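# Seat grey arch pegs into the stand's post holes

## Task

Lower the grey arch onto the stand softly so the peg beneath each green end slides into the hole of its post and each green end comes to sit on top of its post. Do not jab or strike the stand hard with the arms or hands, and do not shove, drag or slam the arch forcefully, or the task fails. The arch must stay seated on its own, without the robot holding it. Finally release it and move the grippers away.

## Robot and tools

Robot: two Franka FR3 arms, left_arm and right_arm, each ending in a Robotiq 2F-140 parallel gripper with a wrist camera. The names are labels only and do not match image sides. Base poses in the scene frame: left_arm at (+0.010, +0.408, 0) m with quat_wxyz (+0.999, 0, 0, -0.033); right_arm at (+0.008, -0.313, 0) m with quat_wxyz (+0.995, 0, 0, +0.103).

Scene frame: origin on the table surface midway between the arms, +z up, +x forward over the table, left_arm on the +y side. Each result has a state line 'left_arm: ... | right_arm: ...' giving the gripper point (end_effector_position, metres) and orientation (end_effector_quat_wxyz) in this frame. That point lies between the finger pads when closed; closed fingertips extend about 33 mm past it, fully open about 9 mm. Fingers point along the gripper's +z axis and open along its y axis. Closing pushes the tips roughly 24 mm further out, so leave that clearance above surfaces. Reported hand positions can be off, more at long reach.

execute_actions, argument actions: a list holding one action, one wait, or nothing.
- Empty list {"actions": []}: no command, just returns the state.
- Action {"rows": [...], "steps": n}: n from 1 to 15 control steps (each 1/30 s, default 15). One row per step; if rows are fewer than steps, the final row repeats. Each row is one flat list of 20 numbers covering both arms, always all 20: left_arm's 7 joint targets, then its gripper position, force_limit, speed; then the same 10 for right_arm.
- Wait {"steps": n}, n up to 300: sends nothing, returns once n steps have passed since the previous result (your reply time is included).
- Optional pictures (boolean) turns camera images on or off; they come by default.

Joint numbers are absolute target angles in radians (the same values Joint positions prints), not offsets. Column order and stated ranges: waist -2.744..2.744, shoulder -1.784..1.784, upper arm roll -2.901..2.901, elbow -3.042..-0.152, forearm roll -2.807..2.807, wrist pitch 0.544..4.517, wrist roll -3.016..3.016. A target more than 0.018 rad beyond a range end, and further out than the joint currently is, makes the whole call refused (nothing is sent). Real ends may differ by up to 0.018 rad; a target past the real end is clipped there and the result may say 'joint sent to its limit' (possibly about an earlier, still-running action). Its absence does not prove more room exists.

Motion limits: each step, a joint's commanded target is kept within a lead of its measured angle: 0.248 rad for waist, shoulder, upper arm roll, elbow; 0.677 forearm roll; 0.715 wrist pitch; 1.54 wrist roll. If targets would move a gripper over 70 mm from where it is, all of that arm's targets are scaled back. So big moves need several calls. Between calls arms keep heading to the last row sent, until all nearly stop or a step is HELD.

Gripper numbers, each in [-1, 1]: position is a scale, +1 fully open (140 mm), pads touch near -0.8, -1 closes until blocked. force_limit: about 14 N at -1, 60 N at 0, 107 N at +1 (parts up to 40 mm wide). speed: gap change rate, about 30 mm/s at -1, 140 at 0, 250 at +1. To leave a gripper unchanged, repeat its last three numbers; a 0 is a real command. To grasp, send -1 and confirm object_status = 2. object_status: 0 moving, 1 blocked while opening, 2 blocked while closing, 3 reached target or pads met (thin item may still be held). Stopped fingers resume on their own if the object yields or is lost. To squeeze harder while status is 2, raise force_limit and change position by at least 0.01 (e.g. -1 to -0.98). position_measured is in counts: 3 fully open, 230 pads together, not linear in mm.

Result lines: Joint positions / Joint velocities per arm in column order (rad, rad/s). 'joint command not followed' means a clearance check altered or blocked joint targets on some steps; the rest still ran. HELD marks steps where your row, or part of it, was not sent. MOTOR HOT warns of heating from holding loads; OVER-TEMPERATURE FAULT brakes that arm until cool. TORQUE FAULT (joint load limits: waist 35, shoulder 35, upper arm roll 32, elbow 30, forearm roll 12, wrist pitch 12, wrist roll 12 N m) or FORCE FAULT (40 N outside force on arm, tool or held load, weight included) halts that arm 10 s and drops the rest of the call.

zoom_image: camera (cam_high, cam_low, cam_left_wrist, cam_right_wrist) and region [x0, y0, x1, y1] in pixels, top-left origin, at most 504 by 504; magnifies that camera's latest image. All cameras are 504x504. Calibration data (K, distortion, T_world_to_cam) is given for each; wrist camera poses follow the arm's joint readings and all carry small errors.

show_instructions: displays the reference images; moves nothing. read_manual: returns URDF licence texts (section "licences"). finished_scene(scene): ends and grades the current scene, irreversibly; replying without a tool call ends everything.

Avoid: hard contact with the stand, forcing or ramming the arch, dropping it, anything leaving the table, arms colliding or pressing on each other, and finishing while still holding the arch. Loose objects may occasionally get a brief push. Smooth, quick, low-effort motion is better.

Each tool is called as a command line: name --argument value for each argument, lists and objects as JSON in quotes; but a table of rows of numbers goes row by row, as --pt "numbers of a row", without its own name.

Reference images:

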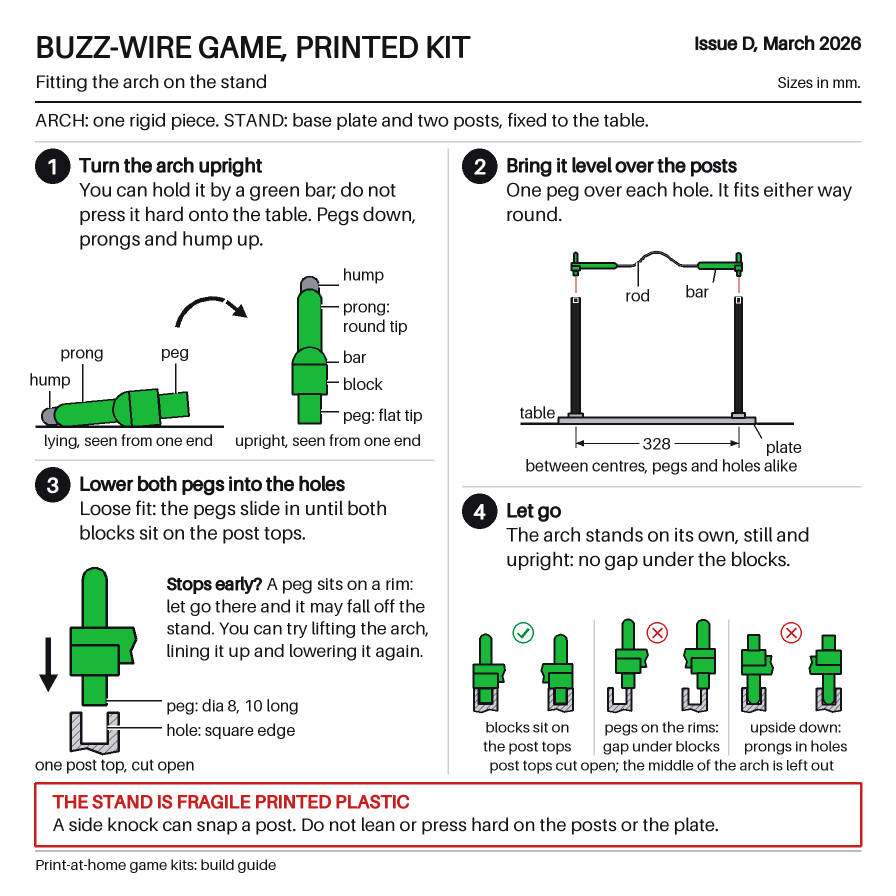

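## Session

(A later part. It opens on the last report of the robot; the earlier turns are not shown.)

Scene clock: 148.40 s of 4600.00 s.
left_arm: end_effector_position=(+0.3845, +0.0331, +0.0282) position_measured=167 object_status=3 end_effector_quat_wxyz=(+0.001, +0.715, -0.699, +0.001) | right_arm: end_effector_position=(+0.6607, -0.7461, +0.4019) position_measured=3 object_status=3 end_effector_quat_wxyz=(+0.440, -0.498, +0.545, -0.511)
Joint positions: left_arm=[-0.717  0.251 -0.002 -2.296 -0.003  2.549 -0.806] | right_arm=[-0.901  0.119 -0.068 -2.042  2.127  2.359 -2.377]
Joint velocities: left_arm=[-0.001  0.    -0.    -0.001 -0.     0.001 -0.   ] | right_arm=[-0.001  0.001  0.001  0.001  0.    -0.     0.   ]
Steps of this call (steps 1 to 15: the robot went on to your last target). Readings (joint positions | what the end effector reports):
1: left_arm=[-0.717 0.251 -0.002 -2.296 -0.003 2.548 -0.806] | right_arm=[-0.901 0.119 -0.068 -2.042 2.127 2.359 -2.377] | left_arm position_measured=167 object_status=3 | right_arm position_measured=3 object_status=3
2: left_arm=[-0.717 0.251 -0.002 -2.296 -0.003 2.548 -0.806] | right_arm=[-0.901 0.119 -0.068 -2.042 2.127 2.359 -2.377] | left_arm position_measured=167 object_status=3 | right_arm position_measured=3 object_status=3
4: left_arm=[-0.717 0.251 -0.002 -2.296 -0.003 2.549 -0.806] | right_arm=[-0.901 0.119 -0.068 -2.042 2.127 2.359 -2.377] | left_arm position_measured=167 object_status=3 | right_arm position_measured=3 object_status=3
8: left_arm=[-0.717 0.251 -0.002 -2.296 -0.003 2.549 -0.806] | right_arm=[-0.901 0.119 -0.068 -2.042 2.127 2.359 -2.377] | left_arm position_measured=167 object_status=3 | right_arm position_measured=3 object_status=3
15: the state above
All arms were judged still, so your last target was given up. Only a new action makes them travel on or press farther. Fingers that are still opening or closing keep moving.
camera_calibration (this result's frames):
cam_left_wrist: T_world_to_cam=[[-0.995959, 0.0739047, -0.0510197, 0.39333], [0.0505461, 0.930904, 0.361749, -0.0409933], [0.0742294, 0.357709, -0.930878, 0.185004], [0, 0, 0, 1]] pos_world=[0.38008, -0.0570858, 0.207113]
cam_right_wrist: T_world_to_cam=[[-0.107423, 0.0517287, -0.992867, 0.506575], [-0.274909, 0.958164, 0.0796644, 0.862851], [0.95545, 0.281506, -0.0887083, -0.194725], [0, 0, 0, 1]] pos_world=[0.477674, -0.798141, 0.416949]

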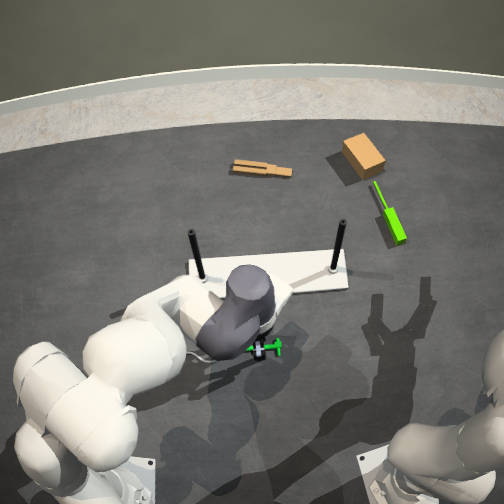

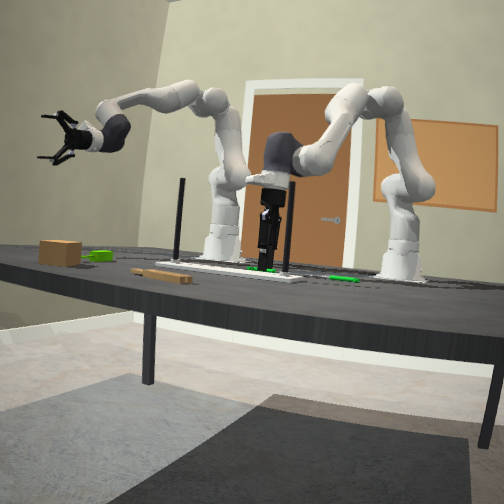

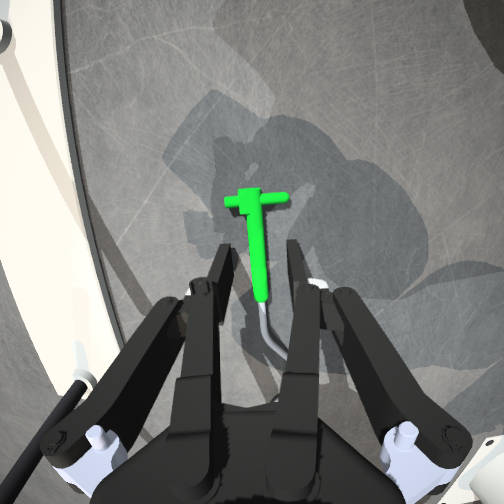

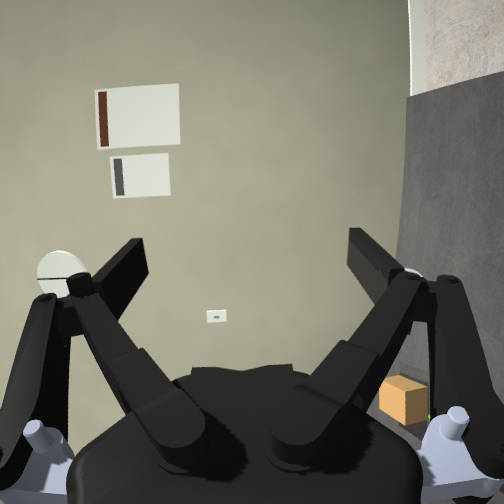

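execute_actions --actions '[{"rows": [[-0.7154,0.2524,0,-2.297,0,2.5515,-0.81,-1,0.2,-0.7,-0.9,0.119,-0.066,-2.042,2.127,2.359,-2.377,1,0,0]], "steps": 15}]' --pictures false

execute_actions --actions '[{"steps": 15}]'

Scene clock: 152.37 s of 4600.00 s.
left_arm: end_effector_position=(+0.3847, +0.0330, +0.0283) position_measured=214 object_status=0 end_effector_quat_wxyz=(+0.001, +0.715, -0.699, +0.001) | right_arm: end_effector_position=(+0.6607, -0.7461, +0.4019) position_measured=3 object_status=3 end_effector_quat_wxyz=(+0.440, -0.498, +0.545, -0.511)
Joint positions: left_arm=[-0.717  0.251 -0.002 -2.296 -0.003  2.55  -0.806] | right_arm=[-0.901  0.119 -0.068 -2.042  2.127  2.359 -2.377]
Joint velocities: left_arm=[-0.001 -0.004 -0.002  0.001  0.     0.001 -0.001] | right_arm=[-0.     0.     0.001 -0.     0.001  0.001  0.001]
Steps of this call (steps 1 to 90: nothing new was sent; then 0.47 s passed at rest; steps 91 to 105: all 15 steps of this action). Readings (joint positions | what the end effector reports):
91: left_arm=[-0.717 0.251 -0.002 -2.296 -0.003 2.550 -0.806] | right_arm=[-0.901 0.119 -0.068 -2.042 2.127 2.359 -2.377] | left_arm position_measured=167 object_status=0 | right_arm position_measured=3 object_status=3
92: left_arm=[-0.717 0.251 -0.002 -2.296 -0.003 2.550 -0.806] | right_arm=[-0.901 0.119 -0.068 -2.042 2.127 2.359 -2.377] | left_arm position_measured=170 object_status=0 | right_arm position_measured=3 object_status=3
94: left_arm=[-0.717 0.251 -0.002 -2.296 -0.003 2.550 -0.806] | right_arm=[-0.901 0.119 -0.068 -2.042 2.127 2.359 -2.377] | left_arm position_measured=177 object_status=0 | right_arm position_measured=3 object_status=3
98: left_arm=[-0.717 0.251 -0.002 -2.296 -0.003 2.550 -0.806] | right_arm=[-0.901 0.119 -0.068 -2.042 2.127 2.359 -2.377] | left_arm position_measured=190 object_status=0 | right_arm position_measured=3 object_status=3
105: the state above

Scene clock: 152.87 s of 4600.00 s.
left_arm: end_effector_position=(+0.3847, +0.0330, +0.0284) position_measured=219 object_status=2 end_effector_quat_wxyz=(+0.001, +0.715, -0.699, +0.001) | right_arm: end_effector_position=(+0.6607, -0.7461, +0.4019) position_measured=3 object_status=3 end_effector_quat_wxyz=(+0.440, -0.498, +0.545, -0.511)
Joint positions: left_arm=[-0.717  0.251 -0.002 -2.296 -0.003  2.55  -0.806] | right_arm=[-0.901  0.119 -0.068 -2.042  2.127  2.359 -2.377]
Joint velocities: left_arm=[ 0.     0.    -0.     0.001  0.    -0.     0.001] | right_arm=[ 0.001 -0.    -0.001  0.001 -0.     0.001 -0.001]
Steps of this call (steps 1 to 15: the robot went on to your last target). Readings (joint positions | what the end effector reports):
1: left_arm=[-0.717 0.251 -0.002 -2.296 -0.003 2.550 -0.806] | right_arm=[-0.901 0.119 -0.068 -2.042 2.127 2.359 -2.377] | left_arm position_measured=217 object_status=0 | right_arm position_measured=3 object_status=3
2: left_arm=[-0.717 0.251 -0.002 -2.296 -0.003 2.550 -0.806] | right_arm=[-0.901 0.119 -0.068 -2.042 2.127 2.359 -2.377] | left_arm position_measured=219 object_status=0 | right_arm position_measured=3 object_status=3
4: left_arm=[-0.717 0.251 -0.002 -2.296 -0.003 2.550 -0.806] | right_arm=[-0.901 0.119 -0.068 -2.042 2.127 2.359 -2.377] | left_arm position_measured=219 object_status=0 | right_arm position_measured=3 object_status=3
8: left_arm=[-0.717 0.251 -0.002 -2.296 -0.003 2.550 -0.806] | right_arm=[-0.901 0.119 -0.068 -2.042 2.127 2.359 -2.377] | left_arm position_measured=219 object_status=2 | right_arm position_measured=3 object_status=3
15: the state above
All arms were judged still, so your last target was given up. Only a new action makes them travel on or press farther. Fingers that are still opening or closing keep moving.
camera_calibration (this result's frames):
cam_left_wrist: T_world_to_cam=[[-0.995932, 0.0738597, -0.05162, 0.393549], [0.0503243, 0.93109, 0.361302, -0.0408463], [0.0747485, 0.357235, -0.931019, 0.185037], [0, 0, 0, 1]] pos_world=[0.380172, -0.0571376, 0.207346]
cam_right_wrist: T_world_to_cam=[[-0.107423, 0.0517284, -0.992867, 0.506575], [-0.274916, 0.958162, 0.0796648, 0.862851], [0.955448, 0.281513, -0.0887079, -0.194723], [0, 0, 0, 1]] pos_world=[0.477677, -0.798138, 0.416949]

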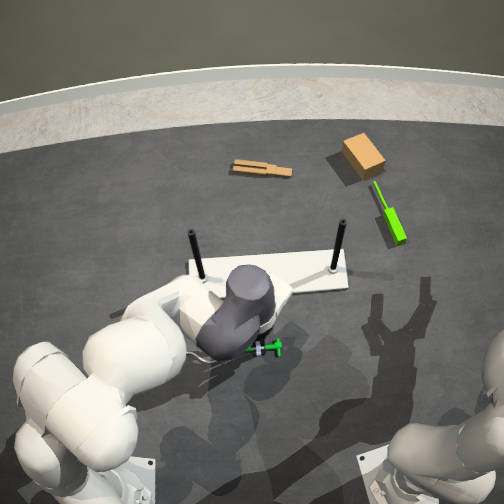

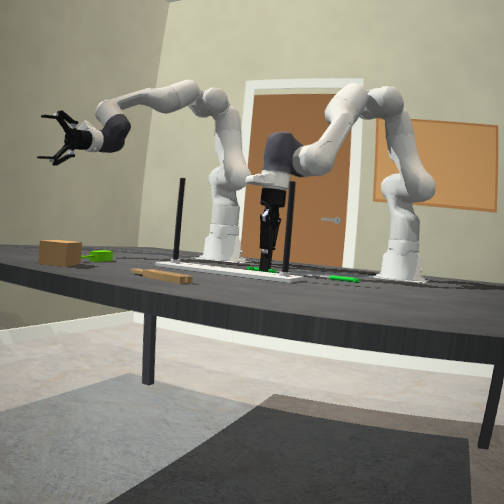

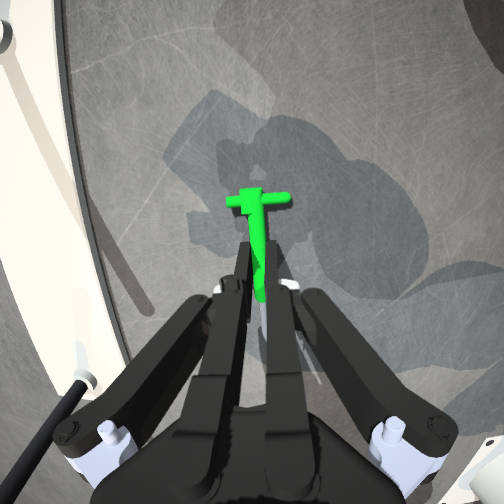

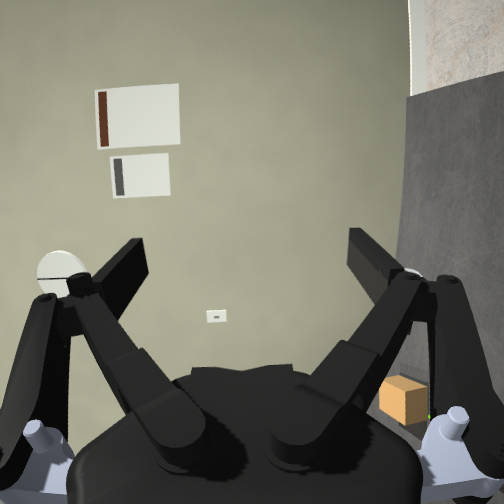

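execute_actions --actions '[{"rows": [[-0.7154,0.243,0,-2.2965,0,2.535,-0.81,-1,0.2,-0.7,-0.9,0.119,-0.066,-2.042,2.127,2.359,-2.377,1,0,0],[-0.7154,0.243,0,-2.2965,0,2.535,-0.81,-1,0.2,-0.7,-0.9,0.119,-0.066,-2.042,2.127,2.359,-2.377,1,0,0],[-0.7154,0.243,0,-2.2965,0,2.535,-0.81,-1,0.2,-0.7,-0.9,0.119,-0.066,-2.042,2.127,2.359,-2.377,1,0,0],[-0.7154,0.23,0,-2.295,0,2.515,-0.81,-1,0.2,-0.7,-0.9,0.119,-0.066,-2.042,2.127,2.359,-2.377,1,0,0],[-0.7154,0.23,0,-2.295,0,2.515,-0.81,-1,0.2,-0.7,-0.9,0.119,-0.066,-2.042,2.127,2.359,-2.377,1,0,0],[-0.7154,0.23,0,-2.295,0,2.515,-0.81,-1,0.2,-0.7,-0.9,0.119,-0.066,-2.042,2.127,2.359,-2.377,1,0,0],[-0.7154,0.215,0,-2.293,0,2.498,-0.81,-1,0.2,-0.7,-0.9,0.119,-0.066,-2.042,2.127,2.359,-2.377,1,0,0],[-0.7154,0.215,0,-2.293,0,2.498,-0.81,-1,0.2,-0.7,-0.9,0.119,-0.066,-2.042,2.127,2.359,-2.377,1,0,0],[-0.7154,0.215,0,-2.293,0,2.498,-0.81,-1,0.2,-0.7,-0.9,0.119,-0.066,-2.042,2.127,2.359,-2.377,1,0,0],[-0.7154,0.2,0,-2.291,0,2.482,-0.81,-1,0.2,-0.7,-0.9,0.119,-0.066,-2.042,2.127,2.359,-2.377,1,0,0],[-0.7154,0.2,0,-2.291,0,2.482,-0.81,-1,0.2,-0.7,-0.9,0.119,-0.066,-2.042,2.127,2.359,-2.377,1,0,0],[-0.7154,0.2,0,-2.291,0,2.482,-0.81,-1,0.2,-0.7,-0.9,0.119,-0.066,-2.042,2.127,2.359,-2.377,1,0,0],[-0.7154,0.1835,0,-2.2893,0,2.471,-0.81,-1,0.2,-0.7,-0.9,0.119,-0.066,-2.042,2.127,2.359,-2.377,1,0,0]], "steps": 15}]' --pictures false

execute_actions --actions '[{"steps": 15}]'

zoom_image --camera "cam_low" --region '[230, 200, 380, 300]'

Scene clock: 162.07 s of 4600.00 s.
left_arm: end_effector_position=(+0.3853, +0.0324, +0.0563) position_measured=219 object_status=2 end_effector_quat_wxyz=(+0.001, +0.715, -0.699, +0.003) | right_arm: end_effector_position=(+0.6607, -0.7461, +0.4019) position_measured=3 object_status=3 end_effector_quat_wxyz=(+0.440, -0.498, +0.545, -0.511)
Joint positions: left_arm=[-0.717  0.192 -0.002 -2.291 -0.003  2.49  -0.806] | right_arm=[-0.901  0.119 -0.068 -2.042  2.127  2.359 -2.377]
Joint velocities: left_arm=[ 0.    -0.128 -0.     0.032  0.001 -0.092  0.001] | right_arm=[-0.003 -0.001 -0.001  0.001  0.    -0.001  0.001]
Steps of this call (steps 1 to 90: nothing new was sent; then 5.70 s passed at rest; steps 91 to 105: all 15 steps of this action). Readings (joint positions | what the end effector reports):
91: left_arm=[-0.717 0.250 -0.002 -2.296 -0.003 2.548 -0.806] | right_arm=[-0.901 0.119 -0.068 -2.042 2.127 2.359 -2.377] | left_arm position_measured=219 object_status=2 | right_arm position_measured=3 object_status=3
92: left_arm=[-0.717 0.249 -0.002 -2.296 -0.003 2.546 -0.806] | right_arm=[-0.901 0.119 -0.068 -2.042 2.127 2.359 -2.377] | left_arm position_measured=219 object_status=2 | right_arm position_measured=3 object_status=3
94: left_arm=[-0.717 0.244 -0.002 -2.297 -0.003 2.540 -0.806] | right_arm=[-0.901 0.119 -0.068 -2.042 2.127 2.359 -2.377] | left_arm position_measured=219 object_status=2 | right_arm position_measured=3 object_status=3
98: left_arm=[-0.717 0.228 -0.002 -2.296 -0.003 2.522 -0.806] | right_arm=[-0.901 0.119 -0.068 -2.042 2.127 2.359 -2.377] | left_arm position_measured=219 object_status=2 | right_arm position_measured=3 object_status=3
105: the state above

Scene clock: 162.57 s of 4600.00 s.
left_arm: end_effector_position=(+0.3840, +0.0337, +0.0596) position_measured=219 object_status=2 end_effector_quat_wxyz=(+0.001, +0.715, -0.699, +0.000) | right_arm: end_effector_position=(+0.6607, -0.7461, +0.4019) position_measured=3 object_status=3 end_effector_quat_wxyz=(+0.440, -0.498, +0.545, -0.511)
Joint positions: left_arm=[-0.716  0.184 -0.002 -2.289 -0.003  2.474 -0.806] | right_arm=[-0.901  0.119 -0.068 -2.042  2.127  2.359 -2.377]
Joint velocities: left_arm=[-0.    -0.001  0.001 -0.    -0.    -0.005 -0.001] | right_arm=[ 0.001  0.001 -0.     0.001  0.001  0.     0.001]
Steps of this call (steps 1 to 15: the robot went on to your last target). Readings (joint positions | what the end effector reports):
1: left_arm=[-0.717 0.188 -0.002 -2.290 -0.003 2.487 -0.806] | right_arm=[-0.901 0.119 -0.068 -2.042 2.127 2.359 -2.377] | left_arm position_measured=219 object_status=2 | right_arm position_measured=3 object_status=3
2: left_arm=[-0.716 0.186 -0.002 -2.290 -0.003 2.485 -0.806] | right_arm=[-0.901 0.119 -0.068 -2.042 2.127 2.359 -2.377] | left_arm position_measured=219 object_status=2 | right_arm position_measured=3 object_status=3
4: left_arm=[-0.716 0.184 -0.002 -2.289 -0.003 2.481 -0.806] | right_arm=[-0.901 0.119 -0.068 -2.042 2.127 2.359 -2.377] | left_arm position_measured=219 object_status=2 | right_arm position_measured=3 object_status=3
8: left_arm=[-0.716 0.184 -0.002 -2.289 -0.003 2.477 -0.806] | right_arm=[-0.901 0.119 -0.068 -2.042 2.127 2.359 -2.377] | left_arm position_measured=219 object_status=2 | right_arm position_measured=3 object_status=3
15: the state above
camera_calibration (this result's frames):
cam_left_wrist: T_world_to_cam=[[-0.996019, 0.0740652, -0.049612, 0.394294], [0.0511067, 0.930402, 0.36296, -0.0531459], [0.0730418, 0.35898, -0.930483, 0.214475], [0, 0, 0, 1]] pos_world=[0.379774, -0.0567486, 0.238417]
cam_right_wrist: T_world_to_cam=[[-0.107423, 0.0517282, -0.992867, 0.506575], [-0.27492, 0.958161, 0.0796649, 0.862851], [0.955447, 0.281516, -0.0887073, -0.194722], [0, 0, 0, 1]] pos_world=[0.477679, -0.798137, 0.416949]

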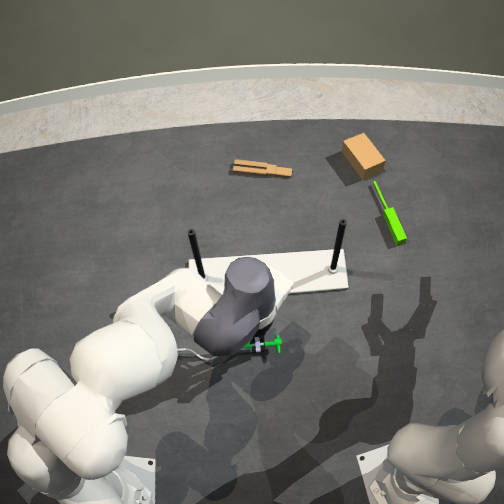

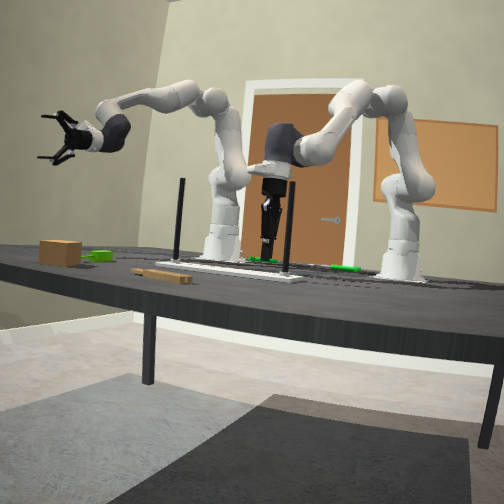

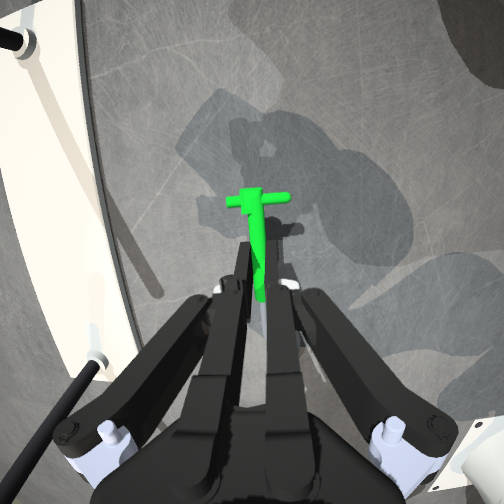

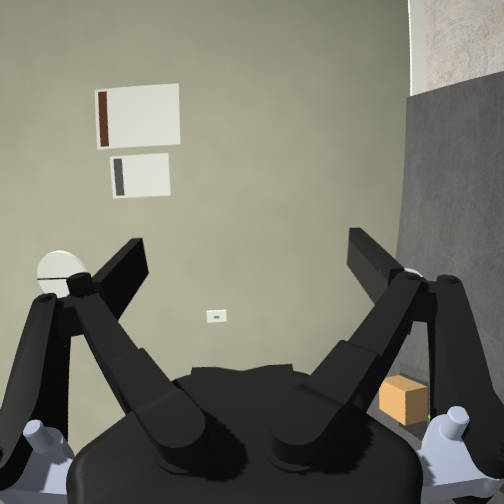

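Region (230, 200, 380, 300) of cam_low's 504x504 image, scaled by 3.360, with more detail than that image has.

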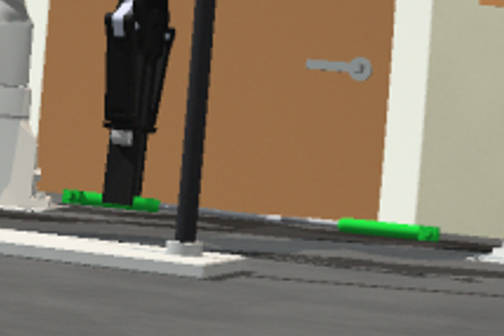

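execute_actions --actions '[{"rows": [[-0.7154,0.15,0,-2.27,0,2.40,-0.81,-1,0.2,-0.7,-0.9,0.119,-0.066,-2.042,2.127,2.359,-2.377,1,0,0],[-0.7154,0.15,0,-2.27,0,2.40,-0.81,-1,0.2,-0.7,-0.9,0.119,-0.066,-2.042,2.127,2.359,-2.377,1,0,0],[-0.7154,0.15,0,-2.27,0,2.40,-0.81,-1,0.2,-0.7,-0.9,0.119,-0.066,-2.042,2.127,2.359,-2.377,1,0,0],[-0.7154,0.1,0,-2.24,0,2.30,-0.81,-1,0.2,-0.7,-0.9,0.119,-0.066,-2.042,2.127,2.359,-2.377,1,0,0],[-0.7154,0.1,0,-2.24,0,2.30,-0.81,-1,0.2,-0.7,-0.9,0.119,-0.066,-2.042,2.127,2.359,-2.377,1,0,0],[-0.7154,0.1,0,-2.24,0,2.30,-0.81,-1,0.2,-0.7,-0.9,0.119,-0.066,-2.042,2.127,2.359,-2.377,1,0,0],[-0.7154,0.04,0,-2.19,0,2.19,-0.81,-1,0.2,-0.7,-0.9,0.119,-0.066,-2.042,2.127,2.359,-2.377,1,0,0],[-0.7154,0.04,0,-2.19,0,2.19,-0.81,-1,0.2,-0.7,-0.9,0.119,-0.066,-2.042,2.127,2.359,-2.377,1,0,0],[-0.7154,0.04,0,-2.19,0,2.19,-0.81,-1,0.2,-0.7,-0.9,0.119,-0.066,-2.042,2.127,2.359,-2.377,1,0,0],[-0.7154,-0.02,0,-2.13,0,2.07,-0.81,-1,0.2,-0.7,-0.9,0.119,-0.066,-2.042,2.127,2.359,-2.377,1,0,0],[-0.7154,-0.02,0,-2.13,0,2.07,-0.81,-1,0.2,-0.7,-0.9,0.119,-0.066,-2.042,2.127,2.359,-2.377,1,0,0],[-0.7154,-0.02,0,-2.13,0,2.07,-0.81,-1,0.2,-0.7,-0.9,0.119,-0.066,-2.042,2.127,2.359,-2.377,1,0,0],[-0.7154,-0.08,0,-2.06,0,1.95,-0.81,-1,0.2,-0.7,-0.9,0.119,-0.066,-2.042,2.127,2.359,-2.377,1,0,0]], "steps": 15}]' --pictures false

execute_actions --actions '[{"rows": [[-0.7154,-0.14,0,-1.98,0,1.82,-0.81,-1,0.2,-0.7,-0.9,0.119,-0.066,-2.042,2.127,2.359,-2.377,1,0,0],[-0.7154,-0.14,0,-1.98,0,1.82,-0.81,-1,0.2,-0.7,-0.9,0.119,-0.066,-2.042,2.127,2.359,-2.377,1,0,0],[-0.7154,-0.14,0,-1.98,0,1.82,-0.81,-1,0.2,-0.7,-0.9,0.119,-0.066,-2.042,2.127,2.359,-2.377,1,0,0],[-0.7154,-0.14,0,-1.98,0,1.82,-0.81,-1,0.2,-0.7,-0.9,0.119,-0.066,-2.042,2.127,2.359,-2.377,1,0,0],[-0.7154,-0.2,0,-1.9,0,1.7,-0.6,-1,0.2,-0.7,-0.9,0.119,-0.066,-2.042,2.127,2.359,-2.377,1,0,0]], "steps": 15}]' --pictures false

execute_actions --actions '[{"rows": [[-0.7154,-0.2,0,-1.9,0.3,1.7,-0.2,-1,0.2,-0.7,-0.9,0.119,-0.066,-2.042,2.127,2.359,-2.377,1,0,0]], "steps": 15}]'

Scene clock: 201.83 s of 4600.00 s.
left_arm: end_effector_position=(+0.3991, +0.0185, +0.2405) position_measured=219 object_status=2 end_effector_quat_wxyz=(+0.001, +0.715, -0.699, +0.027) | right_arm: end_effector_position=(+0.6607, -0.7461, +0.4019) position_measured=3 object_status=3 end_effector_quat_wxyz=(+0.440, -0.498, +0.545, -0.511)
Joint positions: left_arm=[-0.716 -0.052 -0.002 -2.09  -0.003  2.091 -0.806] | right_arm=[-0.901  0.119 -0.068 -2.042  2.127  2.359 -2.377]
Joint velocities: left_arm=[ 0.001 -0.561  0.     0.527  0.001 -0.792  0.   ] | right_arm=[-0.001  0.    -0.001  0.001 -0.     0.001 -0.001]
Steps of this call (steps 1 to 15: the robot went on to your last target; steps 16 to 90: nothing new was sent; then 35.77 s passed at rest; steps 91 to 105: all 15 steps of this action). Readings (joint positions | what the end effector reports):
91: left_arm=[-0.716 0.181 -0.002 -2.288 -0.003 2.461 -0.806] | right_arm=[-0.901 0.119 -0.068 -2.042 2.127 2.359 -2.377] | left_arm position_measured=219 object_status=2 | right_arm position_measured=3 object_status=3
92: left_arm=[-0.716 0.174 -0.002 -2.284 -0.003 2.449 -0.806] | right_arm=[-0.901 0.119 -0.068 -2.042 2.127 2.359 -2.377] | left_arm position_measured=219 object_status=2 | right_arm position_measured=3 object_status=3
94: left_arm=[-0.716 0.155 -0.002 -2.273 -0.003 2.417 -0.806] | right_arm=[-0.901 0.119 -0.068 -2.042 2.127 2.359 -2.377] | left_arm position_measured=219 object_status=2 | right_arm position_measured=3 object_status=3
98: left_arm=[-0.716 0.088 -0.002 -2.226 -0.003 2.318 -0.806] | right_arm=[-0.901 0.119 -0.068 -2.042 2.127 2.359 -2.377] | left_arm position_measured=219 object_status=2 | right_arm position_measured=3 object_status=3
105: the state above

Scene clock: 202.33 s of 4600.00 s.
left_arm: end_effector_position=(+0.3686, +0.0488, +0.3786) position_measured=219 object_status=2 end_effector_quat_wxyz=(-0.000, +0.664, -0.747, +0.019) | right_arm: end_effector_position=(+0.6607, -0.7461, +0.4019) position_measured=3 object_status=3 end_effector_quat_wxyz=(+0.440, -0.498, +0.545, -0.511)
Joint positions: left_arm=[-0.716 -0.204 -0.002 -1.898 -0.002  1.732 -0.666] | right_arm=[-0.901  0.119 -0.068 -2.042  2.127  2.359 -2.377]
Joint velocities: left_arm=[ 0.003  0.048  0.    -0.016  0.001 -0.187  0.207] | right_arm=[-0.001 -0.001 -0.001  0.001  0.001 -0.     0.   ]
Steps of this call (steps 1 to 15: all 15 steps of this action). Readings (joint positions | what the end effector reports):
1: left_arm=[-0.716 -0.070 -0.002 -2.066 -0.003 2.052 -0.806] | right_arm=[-0.901 0.119 -0.068 -2.042 2.127 2.359 -2.377] | left_arm position_measured=219 object_status=2 | right_arm position_measured=3 object_status=3
2: left_arm=[-0.716 -0.090 -0.002 -2.039 -0.003 2.011 -0.806] | right_arm=[-0.901 0.119 -0.068 -2.042 2.127 2.359 -2.377] | left_arm position_measured=219 object_status=2 | right_arm position_measured=3 object_status=3
4: left_arm=[-0.716 -0.126 -0.002 -2.000 -0.002 1.951 -0.806] | right_arm=[-0.901 0.119 -0.068 -2.042 2.127 2.359 -2.377] | left_arm position_measured=219 object_status=2 | right_arm position_measured=3 object_status=3
8: left_arm=[-0.716 -0.188 -0.002 -1.918 -0.002 1.820 -0.738] | right_arm=[-0.901 0.119 -0.068 -2.042 2.127 2.359 -2.377] | left_arm position_measured=219 object_status=2 | right_arm position_measured=3 object_status=3
15: the state above

Scene clock: 202.83 s of 4600.00 s.
left_arm: end_effector_position=(+0.4257, +0.1173, +0.3861) position_measured=219 object_status=2 end_effector_quat_wxyz=(+0.140, -0.495, +0.857, +0.033) | right_arm: end_effector_position=(+0.6607, -0.7461, +0.4019) position_measured=3 object_status=3 end_effector_quat_wxyz=(+0.440, -0.498, +0.545, -0.511)
Joint positions: left_arm=[-0.716 -0.2   -0.002 -1.9    0.291  1.703 -0.299] | right_arm=[-0.901  0.119 -0.068 -2.042  2.127  2.359 -2.377]
Joint velocities: left_arm=[ 0.     0.002 -0.     0.001  0.045 -0.009  0.311] | right_arm=[-0.001 -0.001  0.    -0.001  0.001  0.     0.   ]
Steps of this call (steps 1 to 15: all 15 steps of this action). Readings (joint positions | what the end effector reports):
1: left_arm=[-0.718 -0.202 -0.003 -1.899 0.038 1.728 -0.634] | right_arm=[-0.901 0.119 -0.068 -2.042 2.127 2.359 -2.377] | left_arm position_measured=219 object_status=2 | right_arm position_measured=3 object_status=3
2: left_arm=[-0.718 -0.201 -0.003 -1.900 0.091 1.724 -0.597] | right_arm=[-0.901 0.119 -0.068 -2.042 2.127 2.359 -2.377] | left_arm position_measured=219 object_status=2 | right_arm position_measured=3 object_status=3
4: left_arm=[-0.717 -0.200 -0.003 -1.900 0.178 1.716 -0.520] | right_arm=[-0.901 0.119 -0.068 -2.042 2.127 2.359 -2.377] | left_arm position_measured=219 object_status=2 | right_arm position_measured=3 object_status=3
8: left_arm=[-0.716 -0.200 -0.002 -1.900 0.258 1.708 -0.408] | right_arm=[-0.901 0.119 -0.068 -2.042 2.127 2.359 -2.377] | left_arm position_measured=219 object_status=2 | right_arm position_measured=3 object_status=3
15: the state above
camera_calibration (this result's frames):
cam_left_wrist: T_world_to_cam=[[-0.796529, 0.595579, -0.104056, 0.320796], [0.422542, 0.671467, 0.608762, -0.474259], [0.432436, 0.440928, -0.7865, 0.267004], [0, 0, 0, 1]] pos_world=[0.340455, 0.0096602, 0.53209]
cam_right_wrist: T_world_to_cam=[[-0.107423, 0.0517282, -0.992867, 0.506575], [-0.274926, 0.958159, 0.0796654, 0.86285], [0.955446, 0.281522, -0.0887069, -0.19472], [0, 0, 0, 1]] pos_world=[0.477682, -0.798134, 0.416949]

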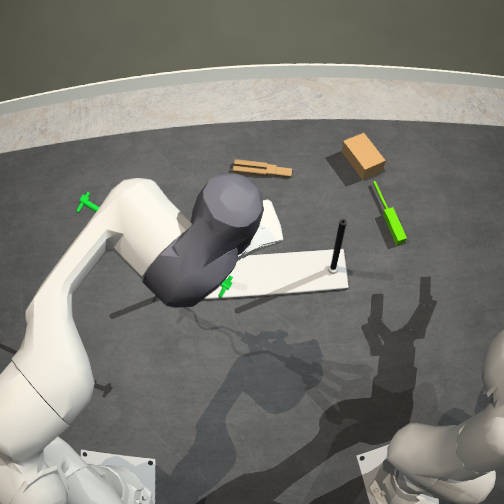

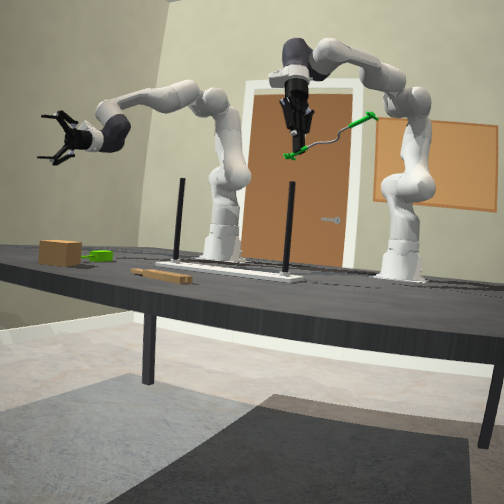

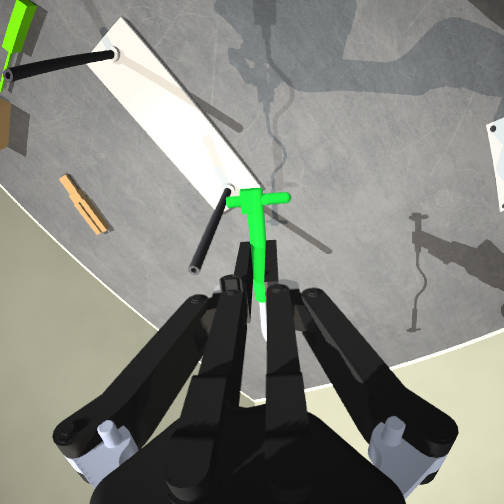

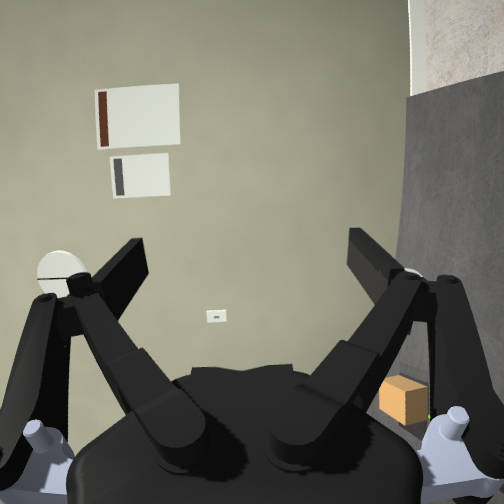

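Continue rotation.

execute_actions --actions '[{"rows": [[-0.7154,-0.2,0,-1.9,0.5,1.72,0.0,-1,0.2,-0.7,-0.9,0.119,-0.066,-2.042,2.127,2.359,-2.377,1,0,0],[-0.7154,-0.2,0,-1.9,0.5,1.72,0.0,-1,0.2,-0.7,-0.9,0.119,-0.066,-2.042,2.127,2.359,-2.377,1,0,0],[-0.7154,-0.2,0,-1.9,0.5,1.72,0.0,-1,0.2,-0.7,-0.9,0.119,-0.066,-2.042,2.127,2.359,-2.377,1,0,0],[-0.7154,-0.2,0,-1.9,0.5,1.72,0.0,-1,0.2,-0.7,-0.9,0.119,-0.066,-2.042,2.127,2.359,-2.377,1,0,0],[-0.7154,-0.2,0,-1.9,0.5,1.72,0.0,-1,0.2,-0.7,-0.9,0.119,-0.066,-2.042,2.127,2.359,-2.377,1,0,0],[-0.7154,-0.2,0,-1.9,0.7,1.75,0.2,-1,0.2,-0.7,-0.9,0.119,-0.066,-2.042,2.127,2.359,-2.377,1,0,0],[-0.7154,-0.2,0,-1.9,0.7,1.75,0.2,-1,0.2,-0.7,-0.9,0.119,-0.066,-2.042,2.127,2.359,-2.377,1,0,0],[-0.7154,-0.2,0,-1.9,0.7,1.75,0.2,-1,0.2,-0.7,-0.9,0.119,-0.066,-2.042,2.127,2.359,-2.377,1,0,0],[-0.7154,-0.2,0,-1.9,0.7,1.75,0.2,-1,0.2,-0.7,-0.9,0.119,-0.066,-2.042,2.127,2.359,-2.377,1,0,0],[-0.7154,-0.2,0,-1.9,0.7,1.75,0.2,-1,0.2,-0.7,-0.9,0.119,-0.066,-2.042,2.127,2.359,-2.377,1,0,0],[-0.7154,-0.2,0,-1.9,0.9,1.78,0.35,-1,0.2,-0.7,-0.9,0.119,-0.066,-2.042,2.127,2.359,-2.377,1,0,0]], "steps": 15}]' --pictures false

execute_actions --actions '[{"rows": [[-0.73,-0.19,0,-1.95,1.1,1.81,0.45,-1,0.2,-0.7,-0.9,0.119,-0.066,-2.042,2.127,2.359,-2.377,1,0,0],[-0.73,-0.19,0,-1.95,1.1,1.81,0.45,-1,0.2,-0.7,-0.9,0.119,-0.066,-2.042,2.127,2.359,-2.377,1,0,0],[-0.73,-0.19,0,-1.95,1.1,1.81,0.45,-1,0.2,-0.7,-0.9,0.119,-0.066,-2.042,2.127,2.359,-2.377,1,0,0],[-0.73,-0.19,0,-1.95,1.1,1.81,0.45,-1,0.2,-0.7,-0.9,0.119,-0.066,-2.042,2.127,2.359,-2.377,1,0,0],[-0.73,-0.19,0,-1.95,1.1,1.81,0.45,-1,0.2,-0.7,-0.9,0.119,-0.066,-2.042,2.127,2.359,-2.377,1,0,0],[-0.745,-0.18,0,-2.02,1.3,1.84,0.4936,-1,0.2,-0.7,-0.9,0.119,-0.066,-2.042,2.127,2.359,-2.377,1,0,0],[-0.745,-0.18,0,-2.02,1.3,1.84,0.4936,-1,0.2,-0.7,-0.9,0.119,-0.066,-2.042,2.127,2.359,-2.377,1,0,0],[-0.745,-0.18,0,-2.02,1.3,1.84,0.4936,-1,0.2,-0.7,-0.9,0.119,-0.066,-2.042,2.127,2.359,-2.377,1,0,0],[-0.745,-0.18,0,-2.02,1.3,1.84,0.4936,-1,0.2,-0.7,-0.9,0.119,-0.066,-2.042,2.127,2.359,-2.377,1,0,0],[-0.745,-0.18,0,-2.02,1.3,1.84,0.4936,-1,0.2,-0.7,-0.9,0.119,-0.066,-2.042,2.127,2.359,-2.377,1,0,0],[-0.76,-0.17,0,-2.1,1.5,1.87,0.4936,-1,0.2,-0.7,-0.9,0.119,-0.066,-2.042,2.127,2.359,-2.377,1,0,0]], "steps": 15}]' --pictures false

execute_actions --actions '[{"rows": [[-0.775,-0.16,0,-2.19,1.7,1.9,0.4936,-1,0.2,-0.7,-0.9,0.119,-0.066,-2.042,2.127,2.359,-2.377,1,0,0],[-0.775,-0.16,0,-2.19,1.7,1.9,0.4936,-1,0.2,-0.7,-0.9,0.119,-0.066,-2.042,2.127,2.359,-2.377,1,0,0],[-0.775,-0.16,0,-2.19,1.7,1.9,0.4936,-1,0.2,-0.7,-0.9,0.119,-0.066,-2.042,2.127,2.359,-2.377,1,0,0],[-0.775,-0.16,0,-2.19,1.7,1.9,0.4936,-1,0.2,-0.7,-0.9,0.119,-0.066,-2.042,2.127,2.359,-2.377,1,0,0],[-0.775,-0.16,0,-2.19,1.7,1.9,0.4936,-1,0.2,-0.7,-0.9,0.119,-0.066,-2.042,2.127,2.359,-2.377,1,0,0],[-0.79,-0.15,0,-2.28,1.9,1.93,0.4936,-1,0.2,-0.7,-0.9,0.119,-0.066,-2.042,2.127,2.359,-2.377,1,0,0],[-0.79,-0.15,0,-2.28,1.9,1.93,0.4936,-1,0.2,-0.7,-0.9,0.119,-0.066,-2.042,2.127,2.359,-2.377,1,0,0],[-0.79,-0.15,0,-2.28,1.9,1.93,0.4936,-1,0.2,-0.7,-0.9,0.119,-0.066,-2.042,2.127,2.359,-2.377,1,0,0],[-0.79,-0.15,0,-2.28,1.9,1.93,0.4936,-1,0.2,-0.7,-0.9,0.119,-0.066,-2.042,2.127,2.359,-2.377,1,0,0],[-0.79,-0.15,0,-2.28,1.9,1.93,0.4936,-1,0.2,-0.7,-0.9,0.119,-0.066,-2.042,2.127,2.359,-2.377,1,0,0],[-0.8048,-0.14,0,-2.37,2.1,1.9513,0.4936,-1,0.2,-0.7,-0.9,0.119,-0.066,-2.042,2.127,2.359,-2.377,1,0,0]], "steps": 15}]'

Scene clock: 227.70 s of 4600.00 s.
left_arm: end_effector_position=(+0.5377, +0.1891, +0.4722) position_measured=219 object_status=2 end_effector_quat_wxyz=(+0.365, -0.228, +0.889, +0.154) | right_arm: end_effector_position=(+0.6607, -0.7461, +0.4019) position_measured=3 object_status=3 end_effector_quat_wxyz=(+0.440, -0.498, +0.545, -0.511)
Joint positions: left_arm=[-0.716 -0.199 -0.002 -1.901  0.824  1.761  0.146] | right_arm=[-0.901  0.119 -0.068 -2.042  2.127  2.359 -2.377]
Joint velocities: left_arm=[ 0.    -0.007 -0.     0.006  0.622  0.108  0.664] | right_arm=[ 0.     0.     0.001  0.001  0.001  0.001 -0.002]
Steps of this call (steps 1 to 45: the robot went on to your last target; steps 46 to 110: nothing new was sent; then 20.70 s passed at rest; steps 111 to 125: all 15 steps of this action). Readings (joint positions | what the end effector reports):
111: left_arm=[-0.717 -0.200 -0.002 -1.901 0.333 1.704 -0.186] | right_arm=[-0.901 0.119 -0.068 -2.042 2.127 2.359 -2.377] | left_arm position_measured=219 object_status=2 | right_arm position_measured=3 object_status=3
112: left_arm=[-0.717 -0.200 -0.002 -1.901 0.373 1.706 -0.167] | right_arm=[-0.901 0.119 -0.068 -2.042 2.127 2.359 -2.377] | left_arm position_measured=219 object_status=2 | right_arm position_measured=3 object_status=3
114: left_arm=[-0.716 -0.200 -0.002 -1.901 0.426 1.710 -0.135] | right_arm=[-0.901 0.119 -0.068 -2.042 2.127 2.359 -2.377] | left_arm position_measured=219 object_status=2 | right_arm position_measured=3 object_status=3
118: left_arm=[-0.716 -0.199 -0.002 -1.901 0.577 1.727 -0.038] | right_arm=[-0.901 0.119 -0.068 -2.042 2.127 2.359 -2.377] | left_arm position_measured=219 object_status=2 | right_arm position_measured=3 object_status=3
125: the state above

Scene clock: 228.20 s of 4600.00 s.
left_arm: end_effector_position=(+0.5988, +0.1841, +0.5064) position_measured=219 object_status=2 end_effector_quat_wxyz=(+0.504, +0.075, +0.779, +0.365) | right_arm: end_effector_position=(+0.6607, -0.7461, +0.4019) position_measured=3 object_status=3 end_effector_quat_wxyz=(+0.440, -0.498, +0.545, -0.511)
Joint positions: left_arm=[-0.757 -0.168  0.001 -2.09   1.426  1.85   0.417] | right_arm=[-0.901  0.119 -0.068 -2.042  2.127  2.359 -2.377]
Joint velocities: left_arm=[-0.045  0.082 -0.005 -0.198  0.59   0.118  0.244] | right_arm=[-0.001  0.     0.001 -0.    -0.     0.     0.   ]
Steps of this call (steps 1 to 15: all 15 steps of this action). Readings (joint positions | what the end effector reports):
1: left_arm=[-0.719 -0.201 -0.001 -1.910 0.880 1.769 0.176] | right_arm=[-0.901 0.119 -0.068 -2.042 2.127 2.359 -2.377] | left_arm position_measured=219 object_status=2 | right_arm position_measured=3 object_status=3
2: left_arm=[-0.721 -0.200 -0.001 -1.922 0.933 1.776 0.204] | right_arm=[-0.901 0.119 -0.068 -2.042 2.127 2.359 -2.377] | left_arm position_measured=219 object_status=2 | right_arm position_measured=3 object_status=3
4: left_arm=[-0.726 -0.194 -0.001 -1.938 1.003 1.786 0.251] | right_arm=[-0.901 0.119 -0.068 -2.042 2.127 2.359 -2.377] | left_arm position_measured=219 object_status=2 | right_arm position_measured=3 object_status=3
8: left_arm=[-0.738 -0.187 0.000 -1.993 1.174 1.811 0.332] | right_arm=[-0.901 0.119 -0.068 -2.042 2.127 2.359 -2.377] | left_arm position_measured=219 object_status=2 | right_arm position_measured=3 object_status=3
15: the state above

Scene clock: 228.70 s of 4600.00 s.
left_arm: end_effector_position=(+0.5932, +0.0891, +0.4647) position_measured=219 object_status=2 end_effector_quat_wxyz=(+0.574, +0.351, +0.567, +0.475) | right_arm: end_effector_position=(+0.6607, -0.7461, +0.4019) position_measured=3 object_status=3 end_effector_quat_wxyz=(+0.440, -0.498, +0.545, -0.511)
Joint positions: left_arm=[-0.802 -0.138  0.001 -2.359  2.026  1.936  0.476] | right_arm=[-0.901  0.119 -0.068 -2.042  2.127  2.359 -2.377]
Joint velocities: left_arm=[-0.045  0.076 -0.007 -0.227  0.592  0.111  0.048] | right_arm=[-0.002  0.001  0.     0.001  0.001 -0.001  0.001]
Steps of this call (steps 1 to 15: all 15 steps of this action). Readings (joint positions | what the end effector reports):
1: left_arm=[-0.760 -0.170 0.002 -2.112 1.483 1.858 0.424] | right_arm=[-0.901 0.119 -0.068 -2.042 2.127 2.359 -2.377] | left_arm position_measured=219 object_status=2 | right_arm position_measured=3 object_status=3
2: left_arm=[-0.764 -0.170 0.002 -2.137 1.535 1.865 0.431] | right_arm=[-0.901 0.119 -0.068 -2.042 2.127 2.359 -2.377] | left_arm position_measured=219 object_status=2 | right_arm position_measured=3 object_status=3
4: left_arm=[-0.770 -0.161 0.001 -2.169 1.604 1.876 0.443] | right_arm=[-0.901 0.119 -0.068 -2.042 2.127 2.359 -2.377] | left_arm position_measured=219 object_status=2 | right_arm position_measured=3 object_status=3
8: left_arm=[-0.783 -0.155 0.002 -2.246 1.774 1.901 0.459] | right_arm=[-0.901 0.119 -0.068 -2.042 2.127 2.359 -2.377] | left_arm position_measured=219 object_status=2 | right_arm position_measured=3 object_status=3
15: the state above
camera_calibration (this result's frames):
cam_left_wrist: T_world_to_cam=[[-0.0869944, 0.216745, 0.972344, -0.408157], [-0.261077, -0.946891, 0.187713, 0.171522], [0.96139, -0.237527, 0.138961, -0.414503], [0, 0, 0, 1]] pos_world=[0.407772, 0.152423, 0.422273]
cam_right_wrist: T_world_to_cam=[[-0.107422, 0.0517282, -0.992867, 0.506575], [-0.274932, 0.958158, 0.0796659, 0.862849], [0.955444, 0.281529, -0.0887059, -0.194719], [0, 0, 0, 1]] pos_world=[0.477685, -0.798131, 0.416949]

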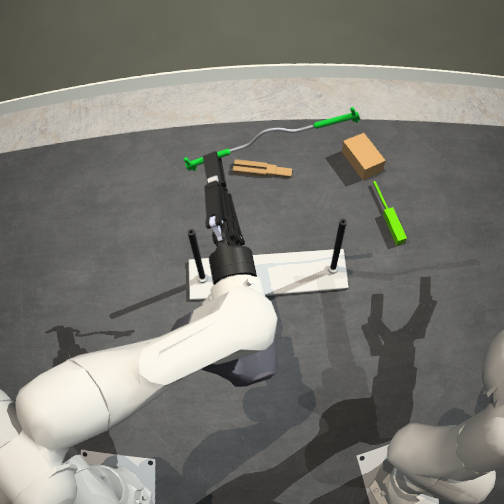

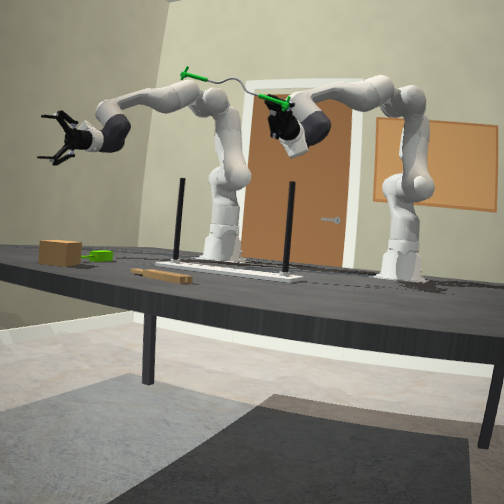

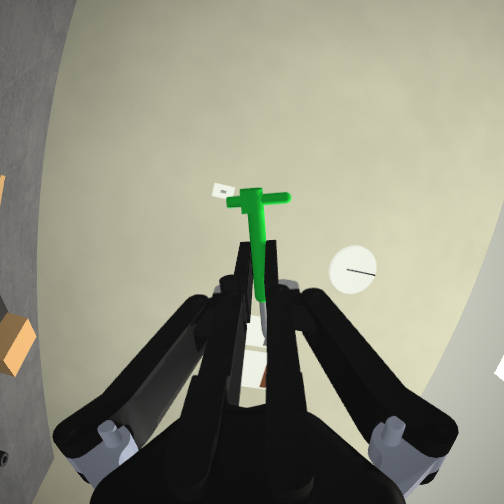

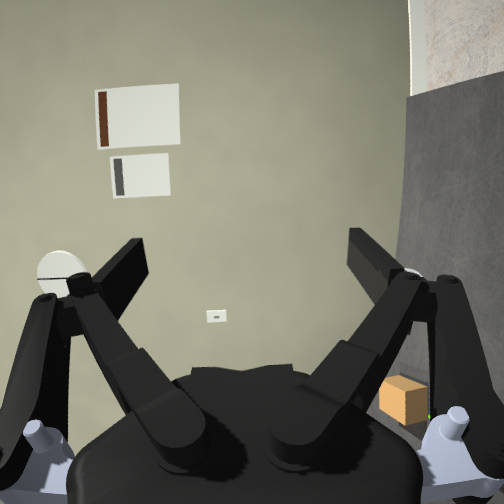

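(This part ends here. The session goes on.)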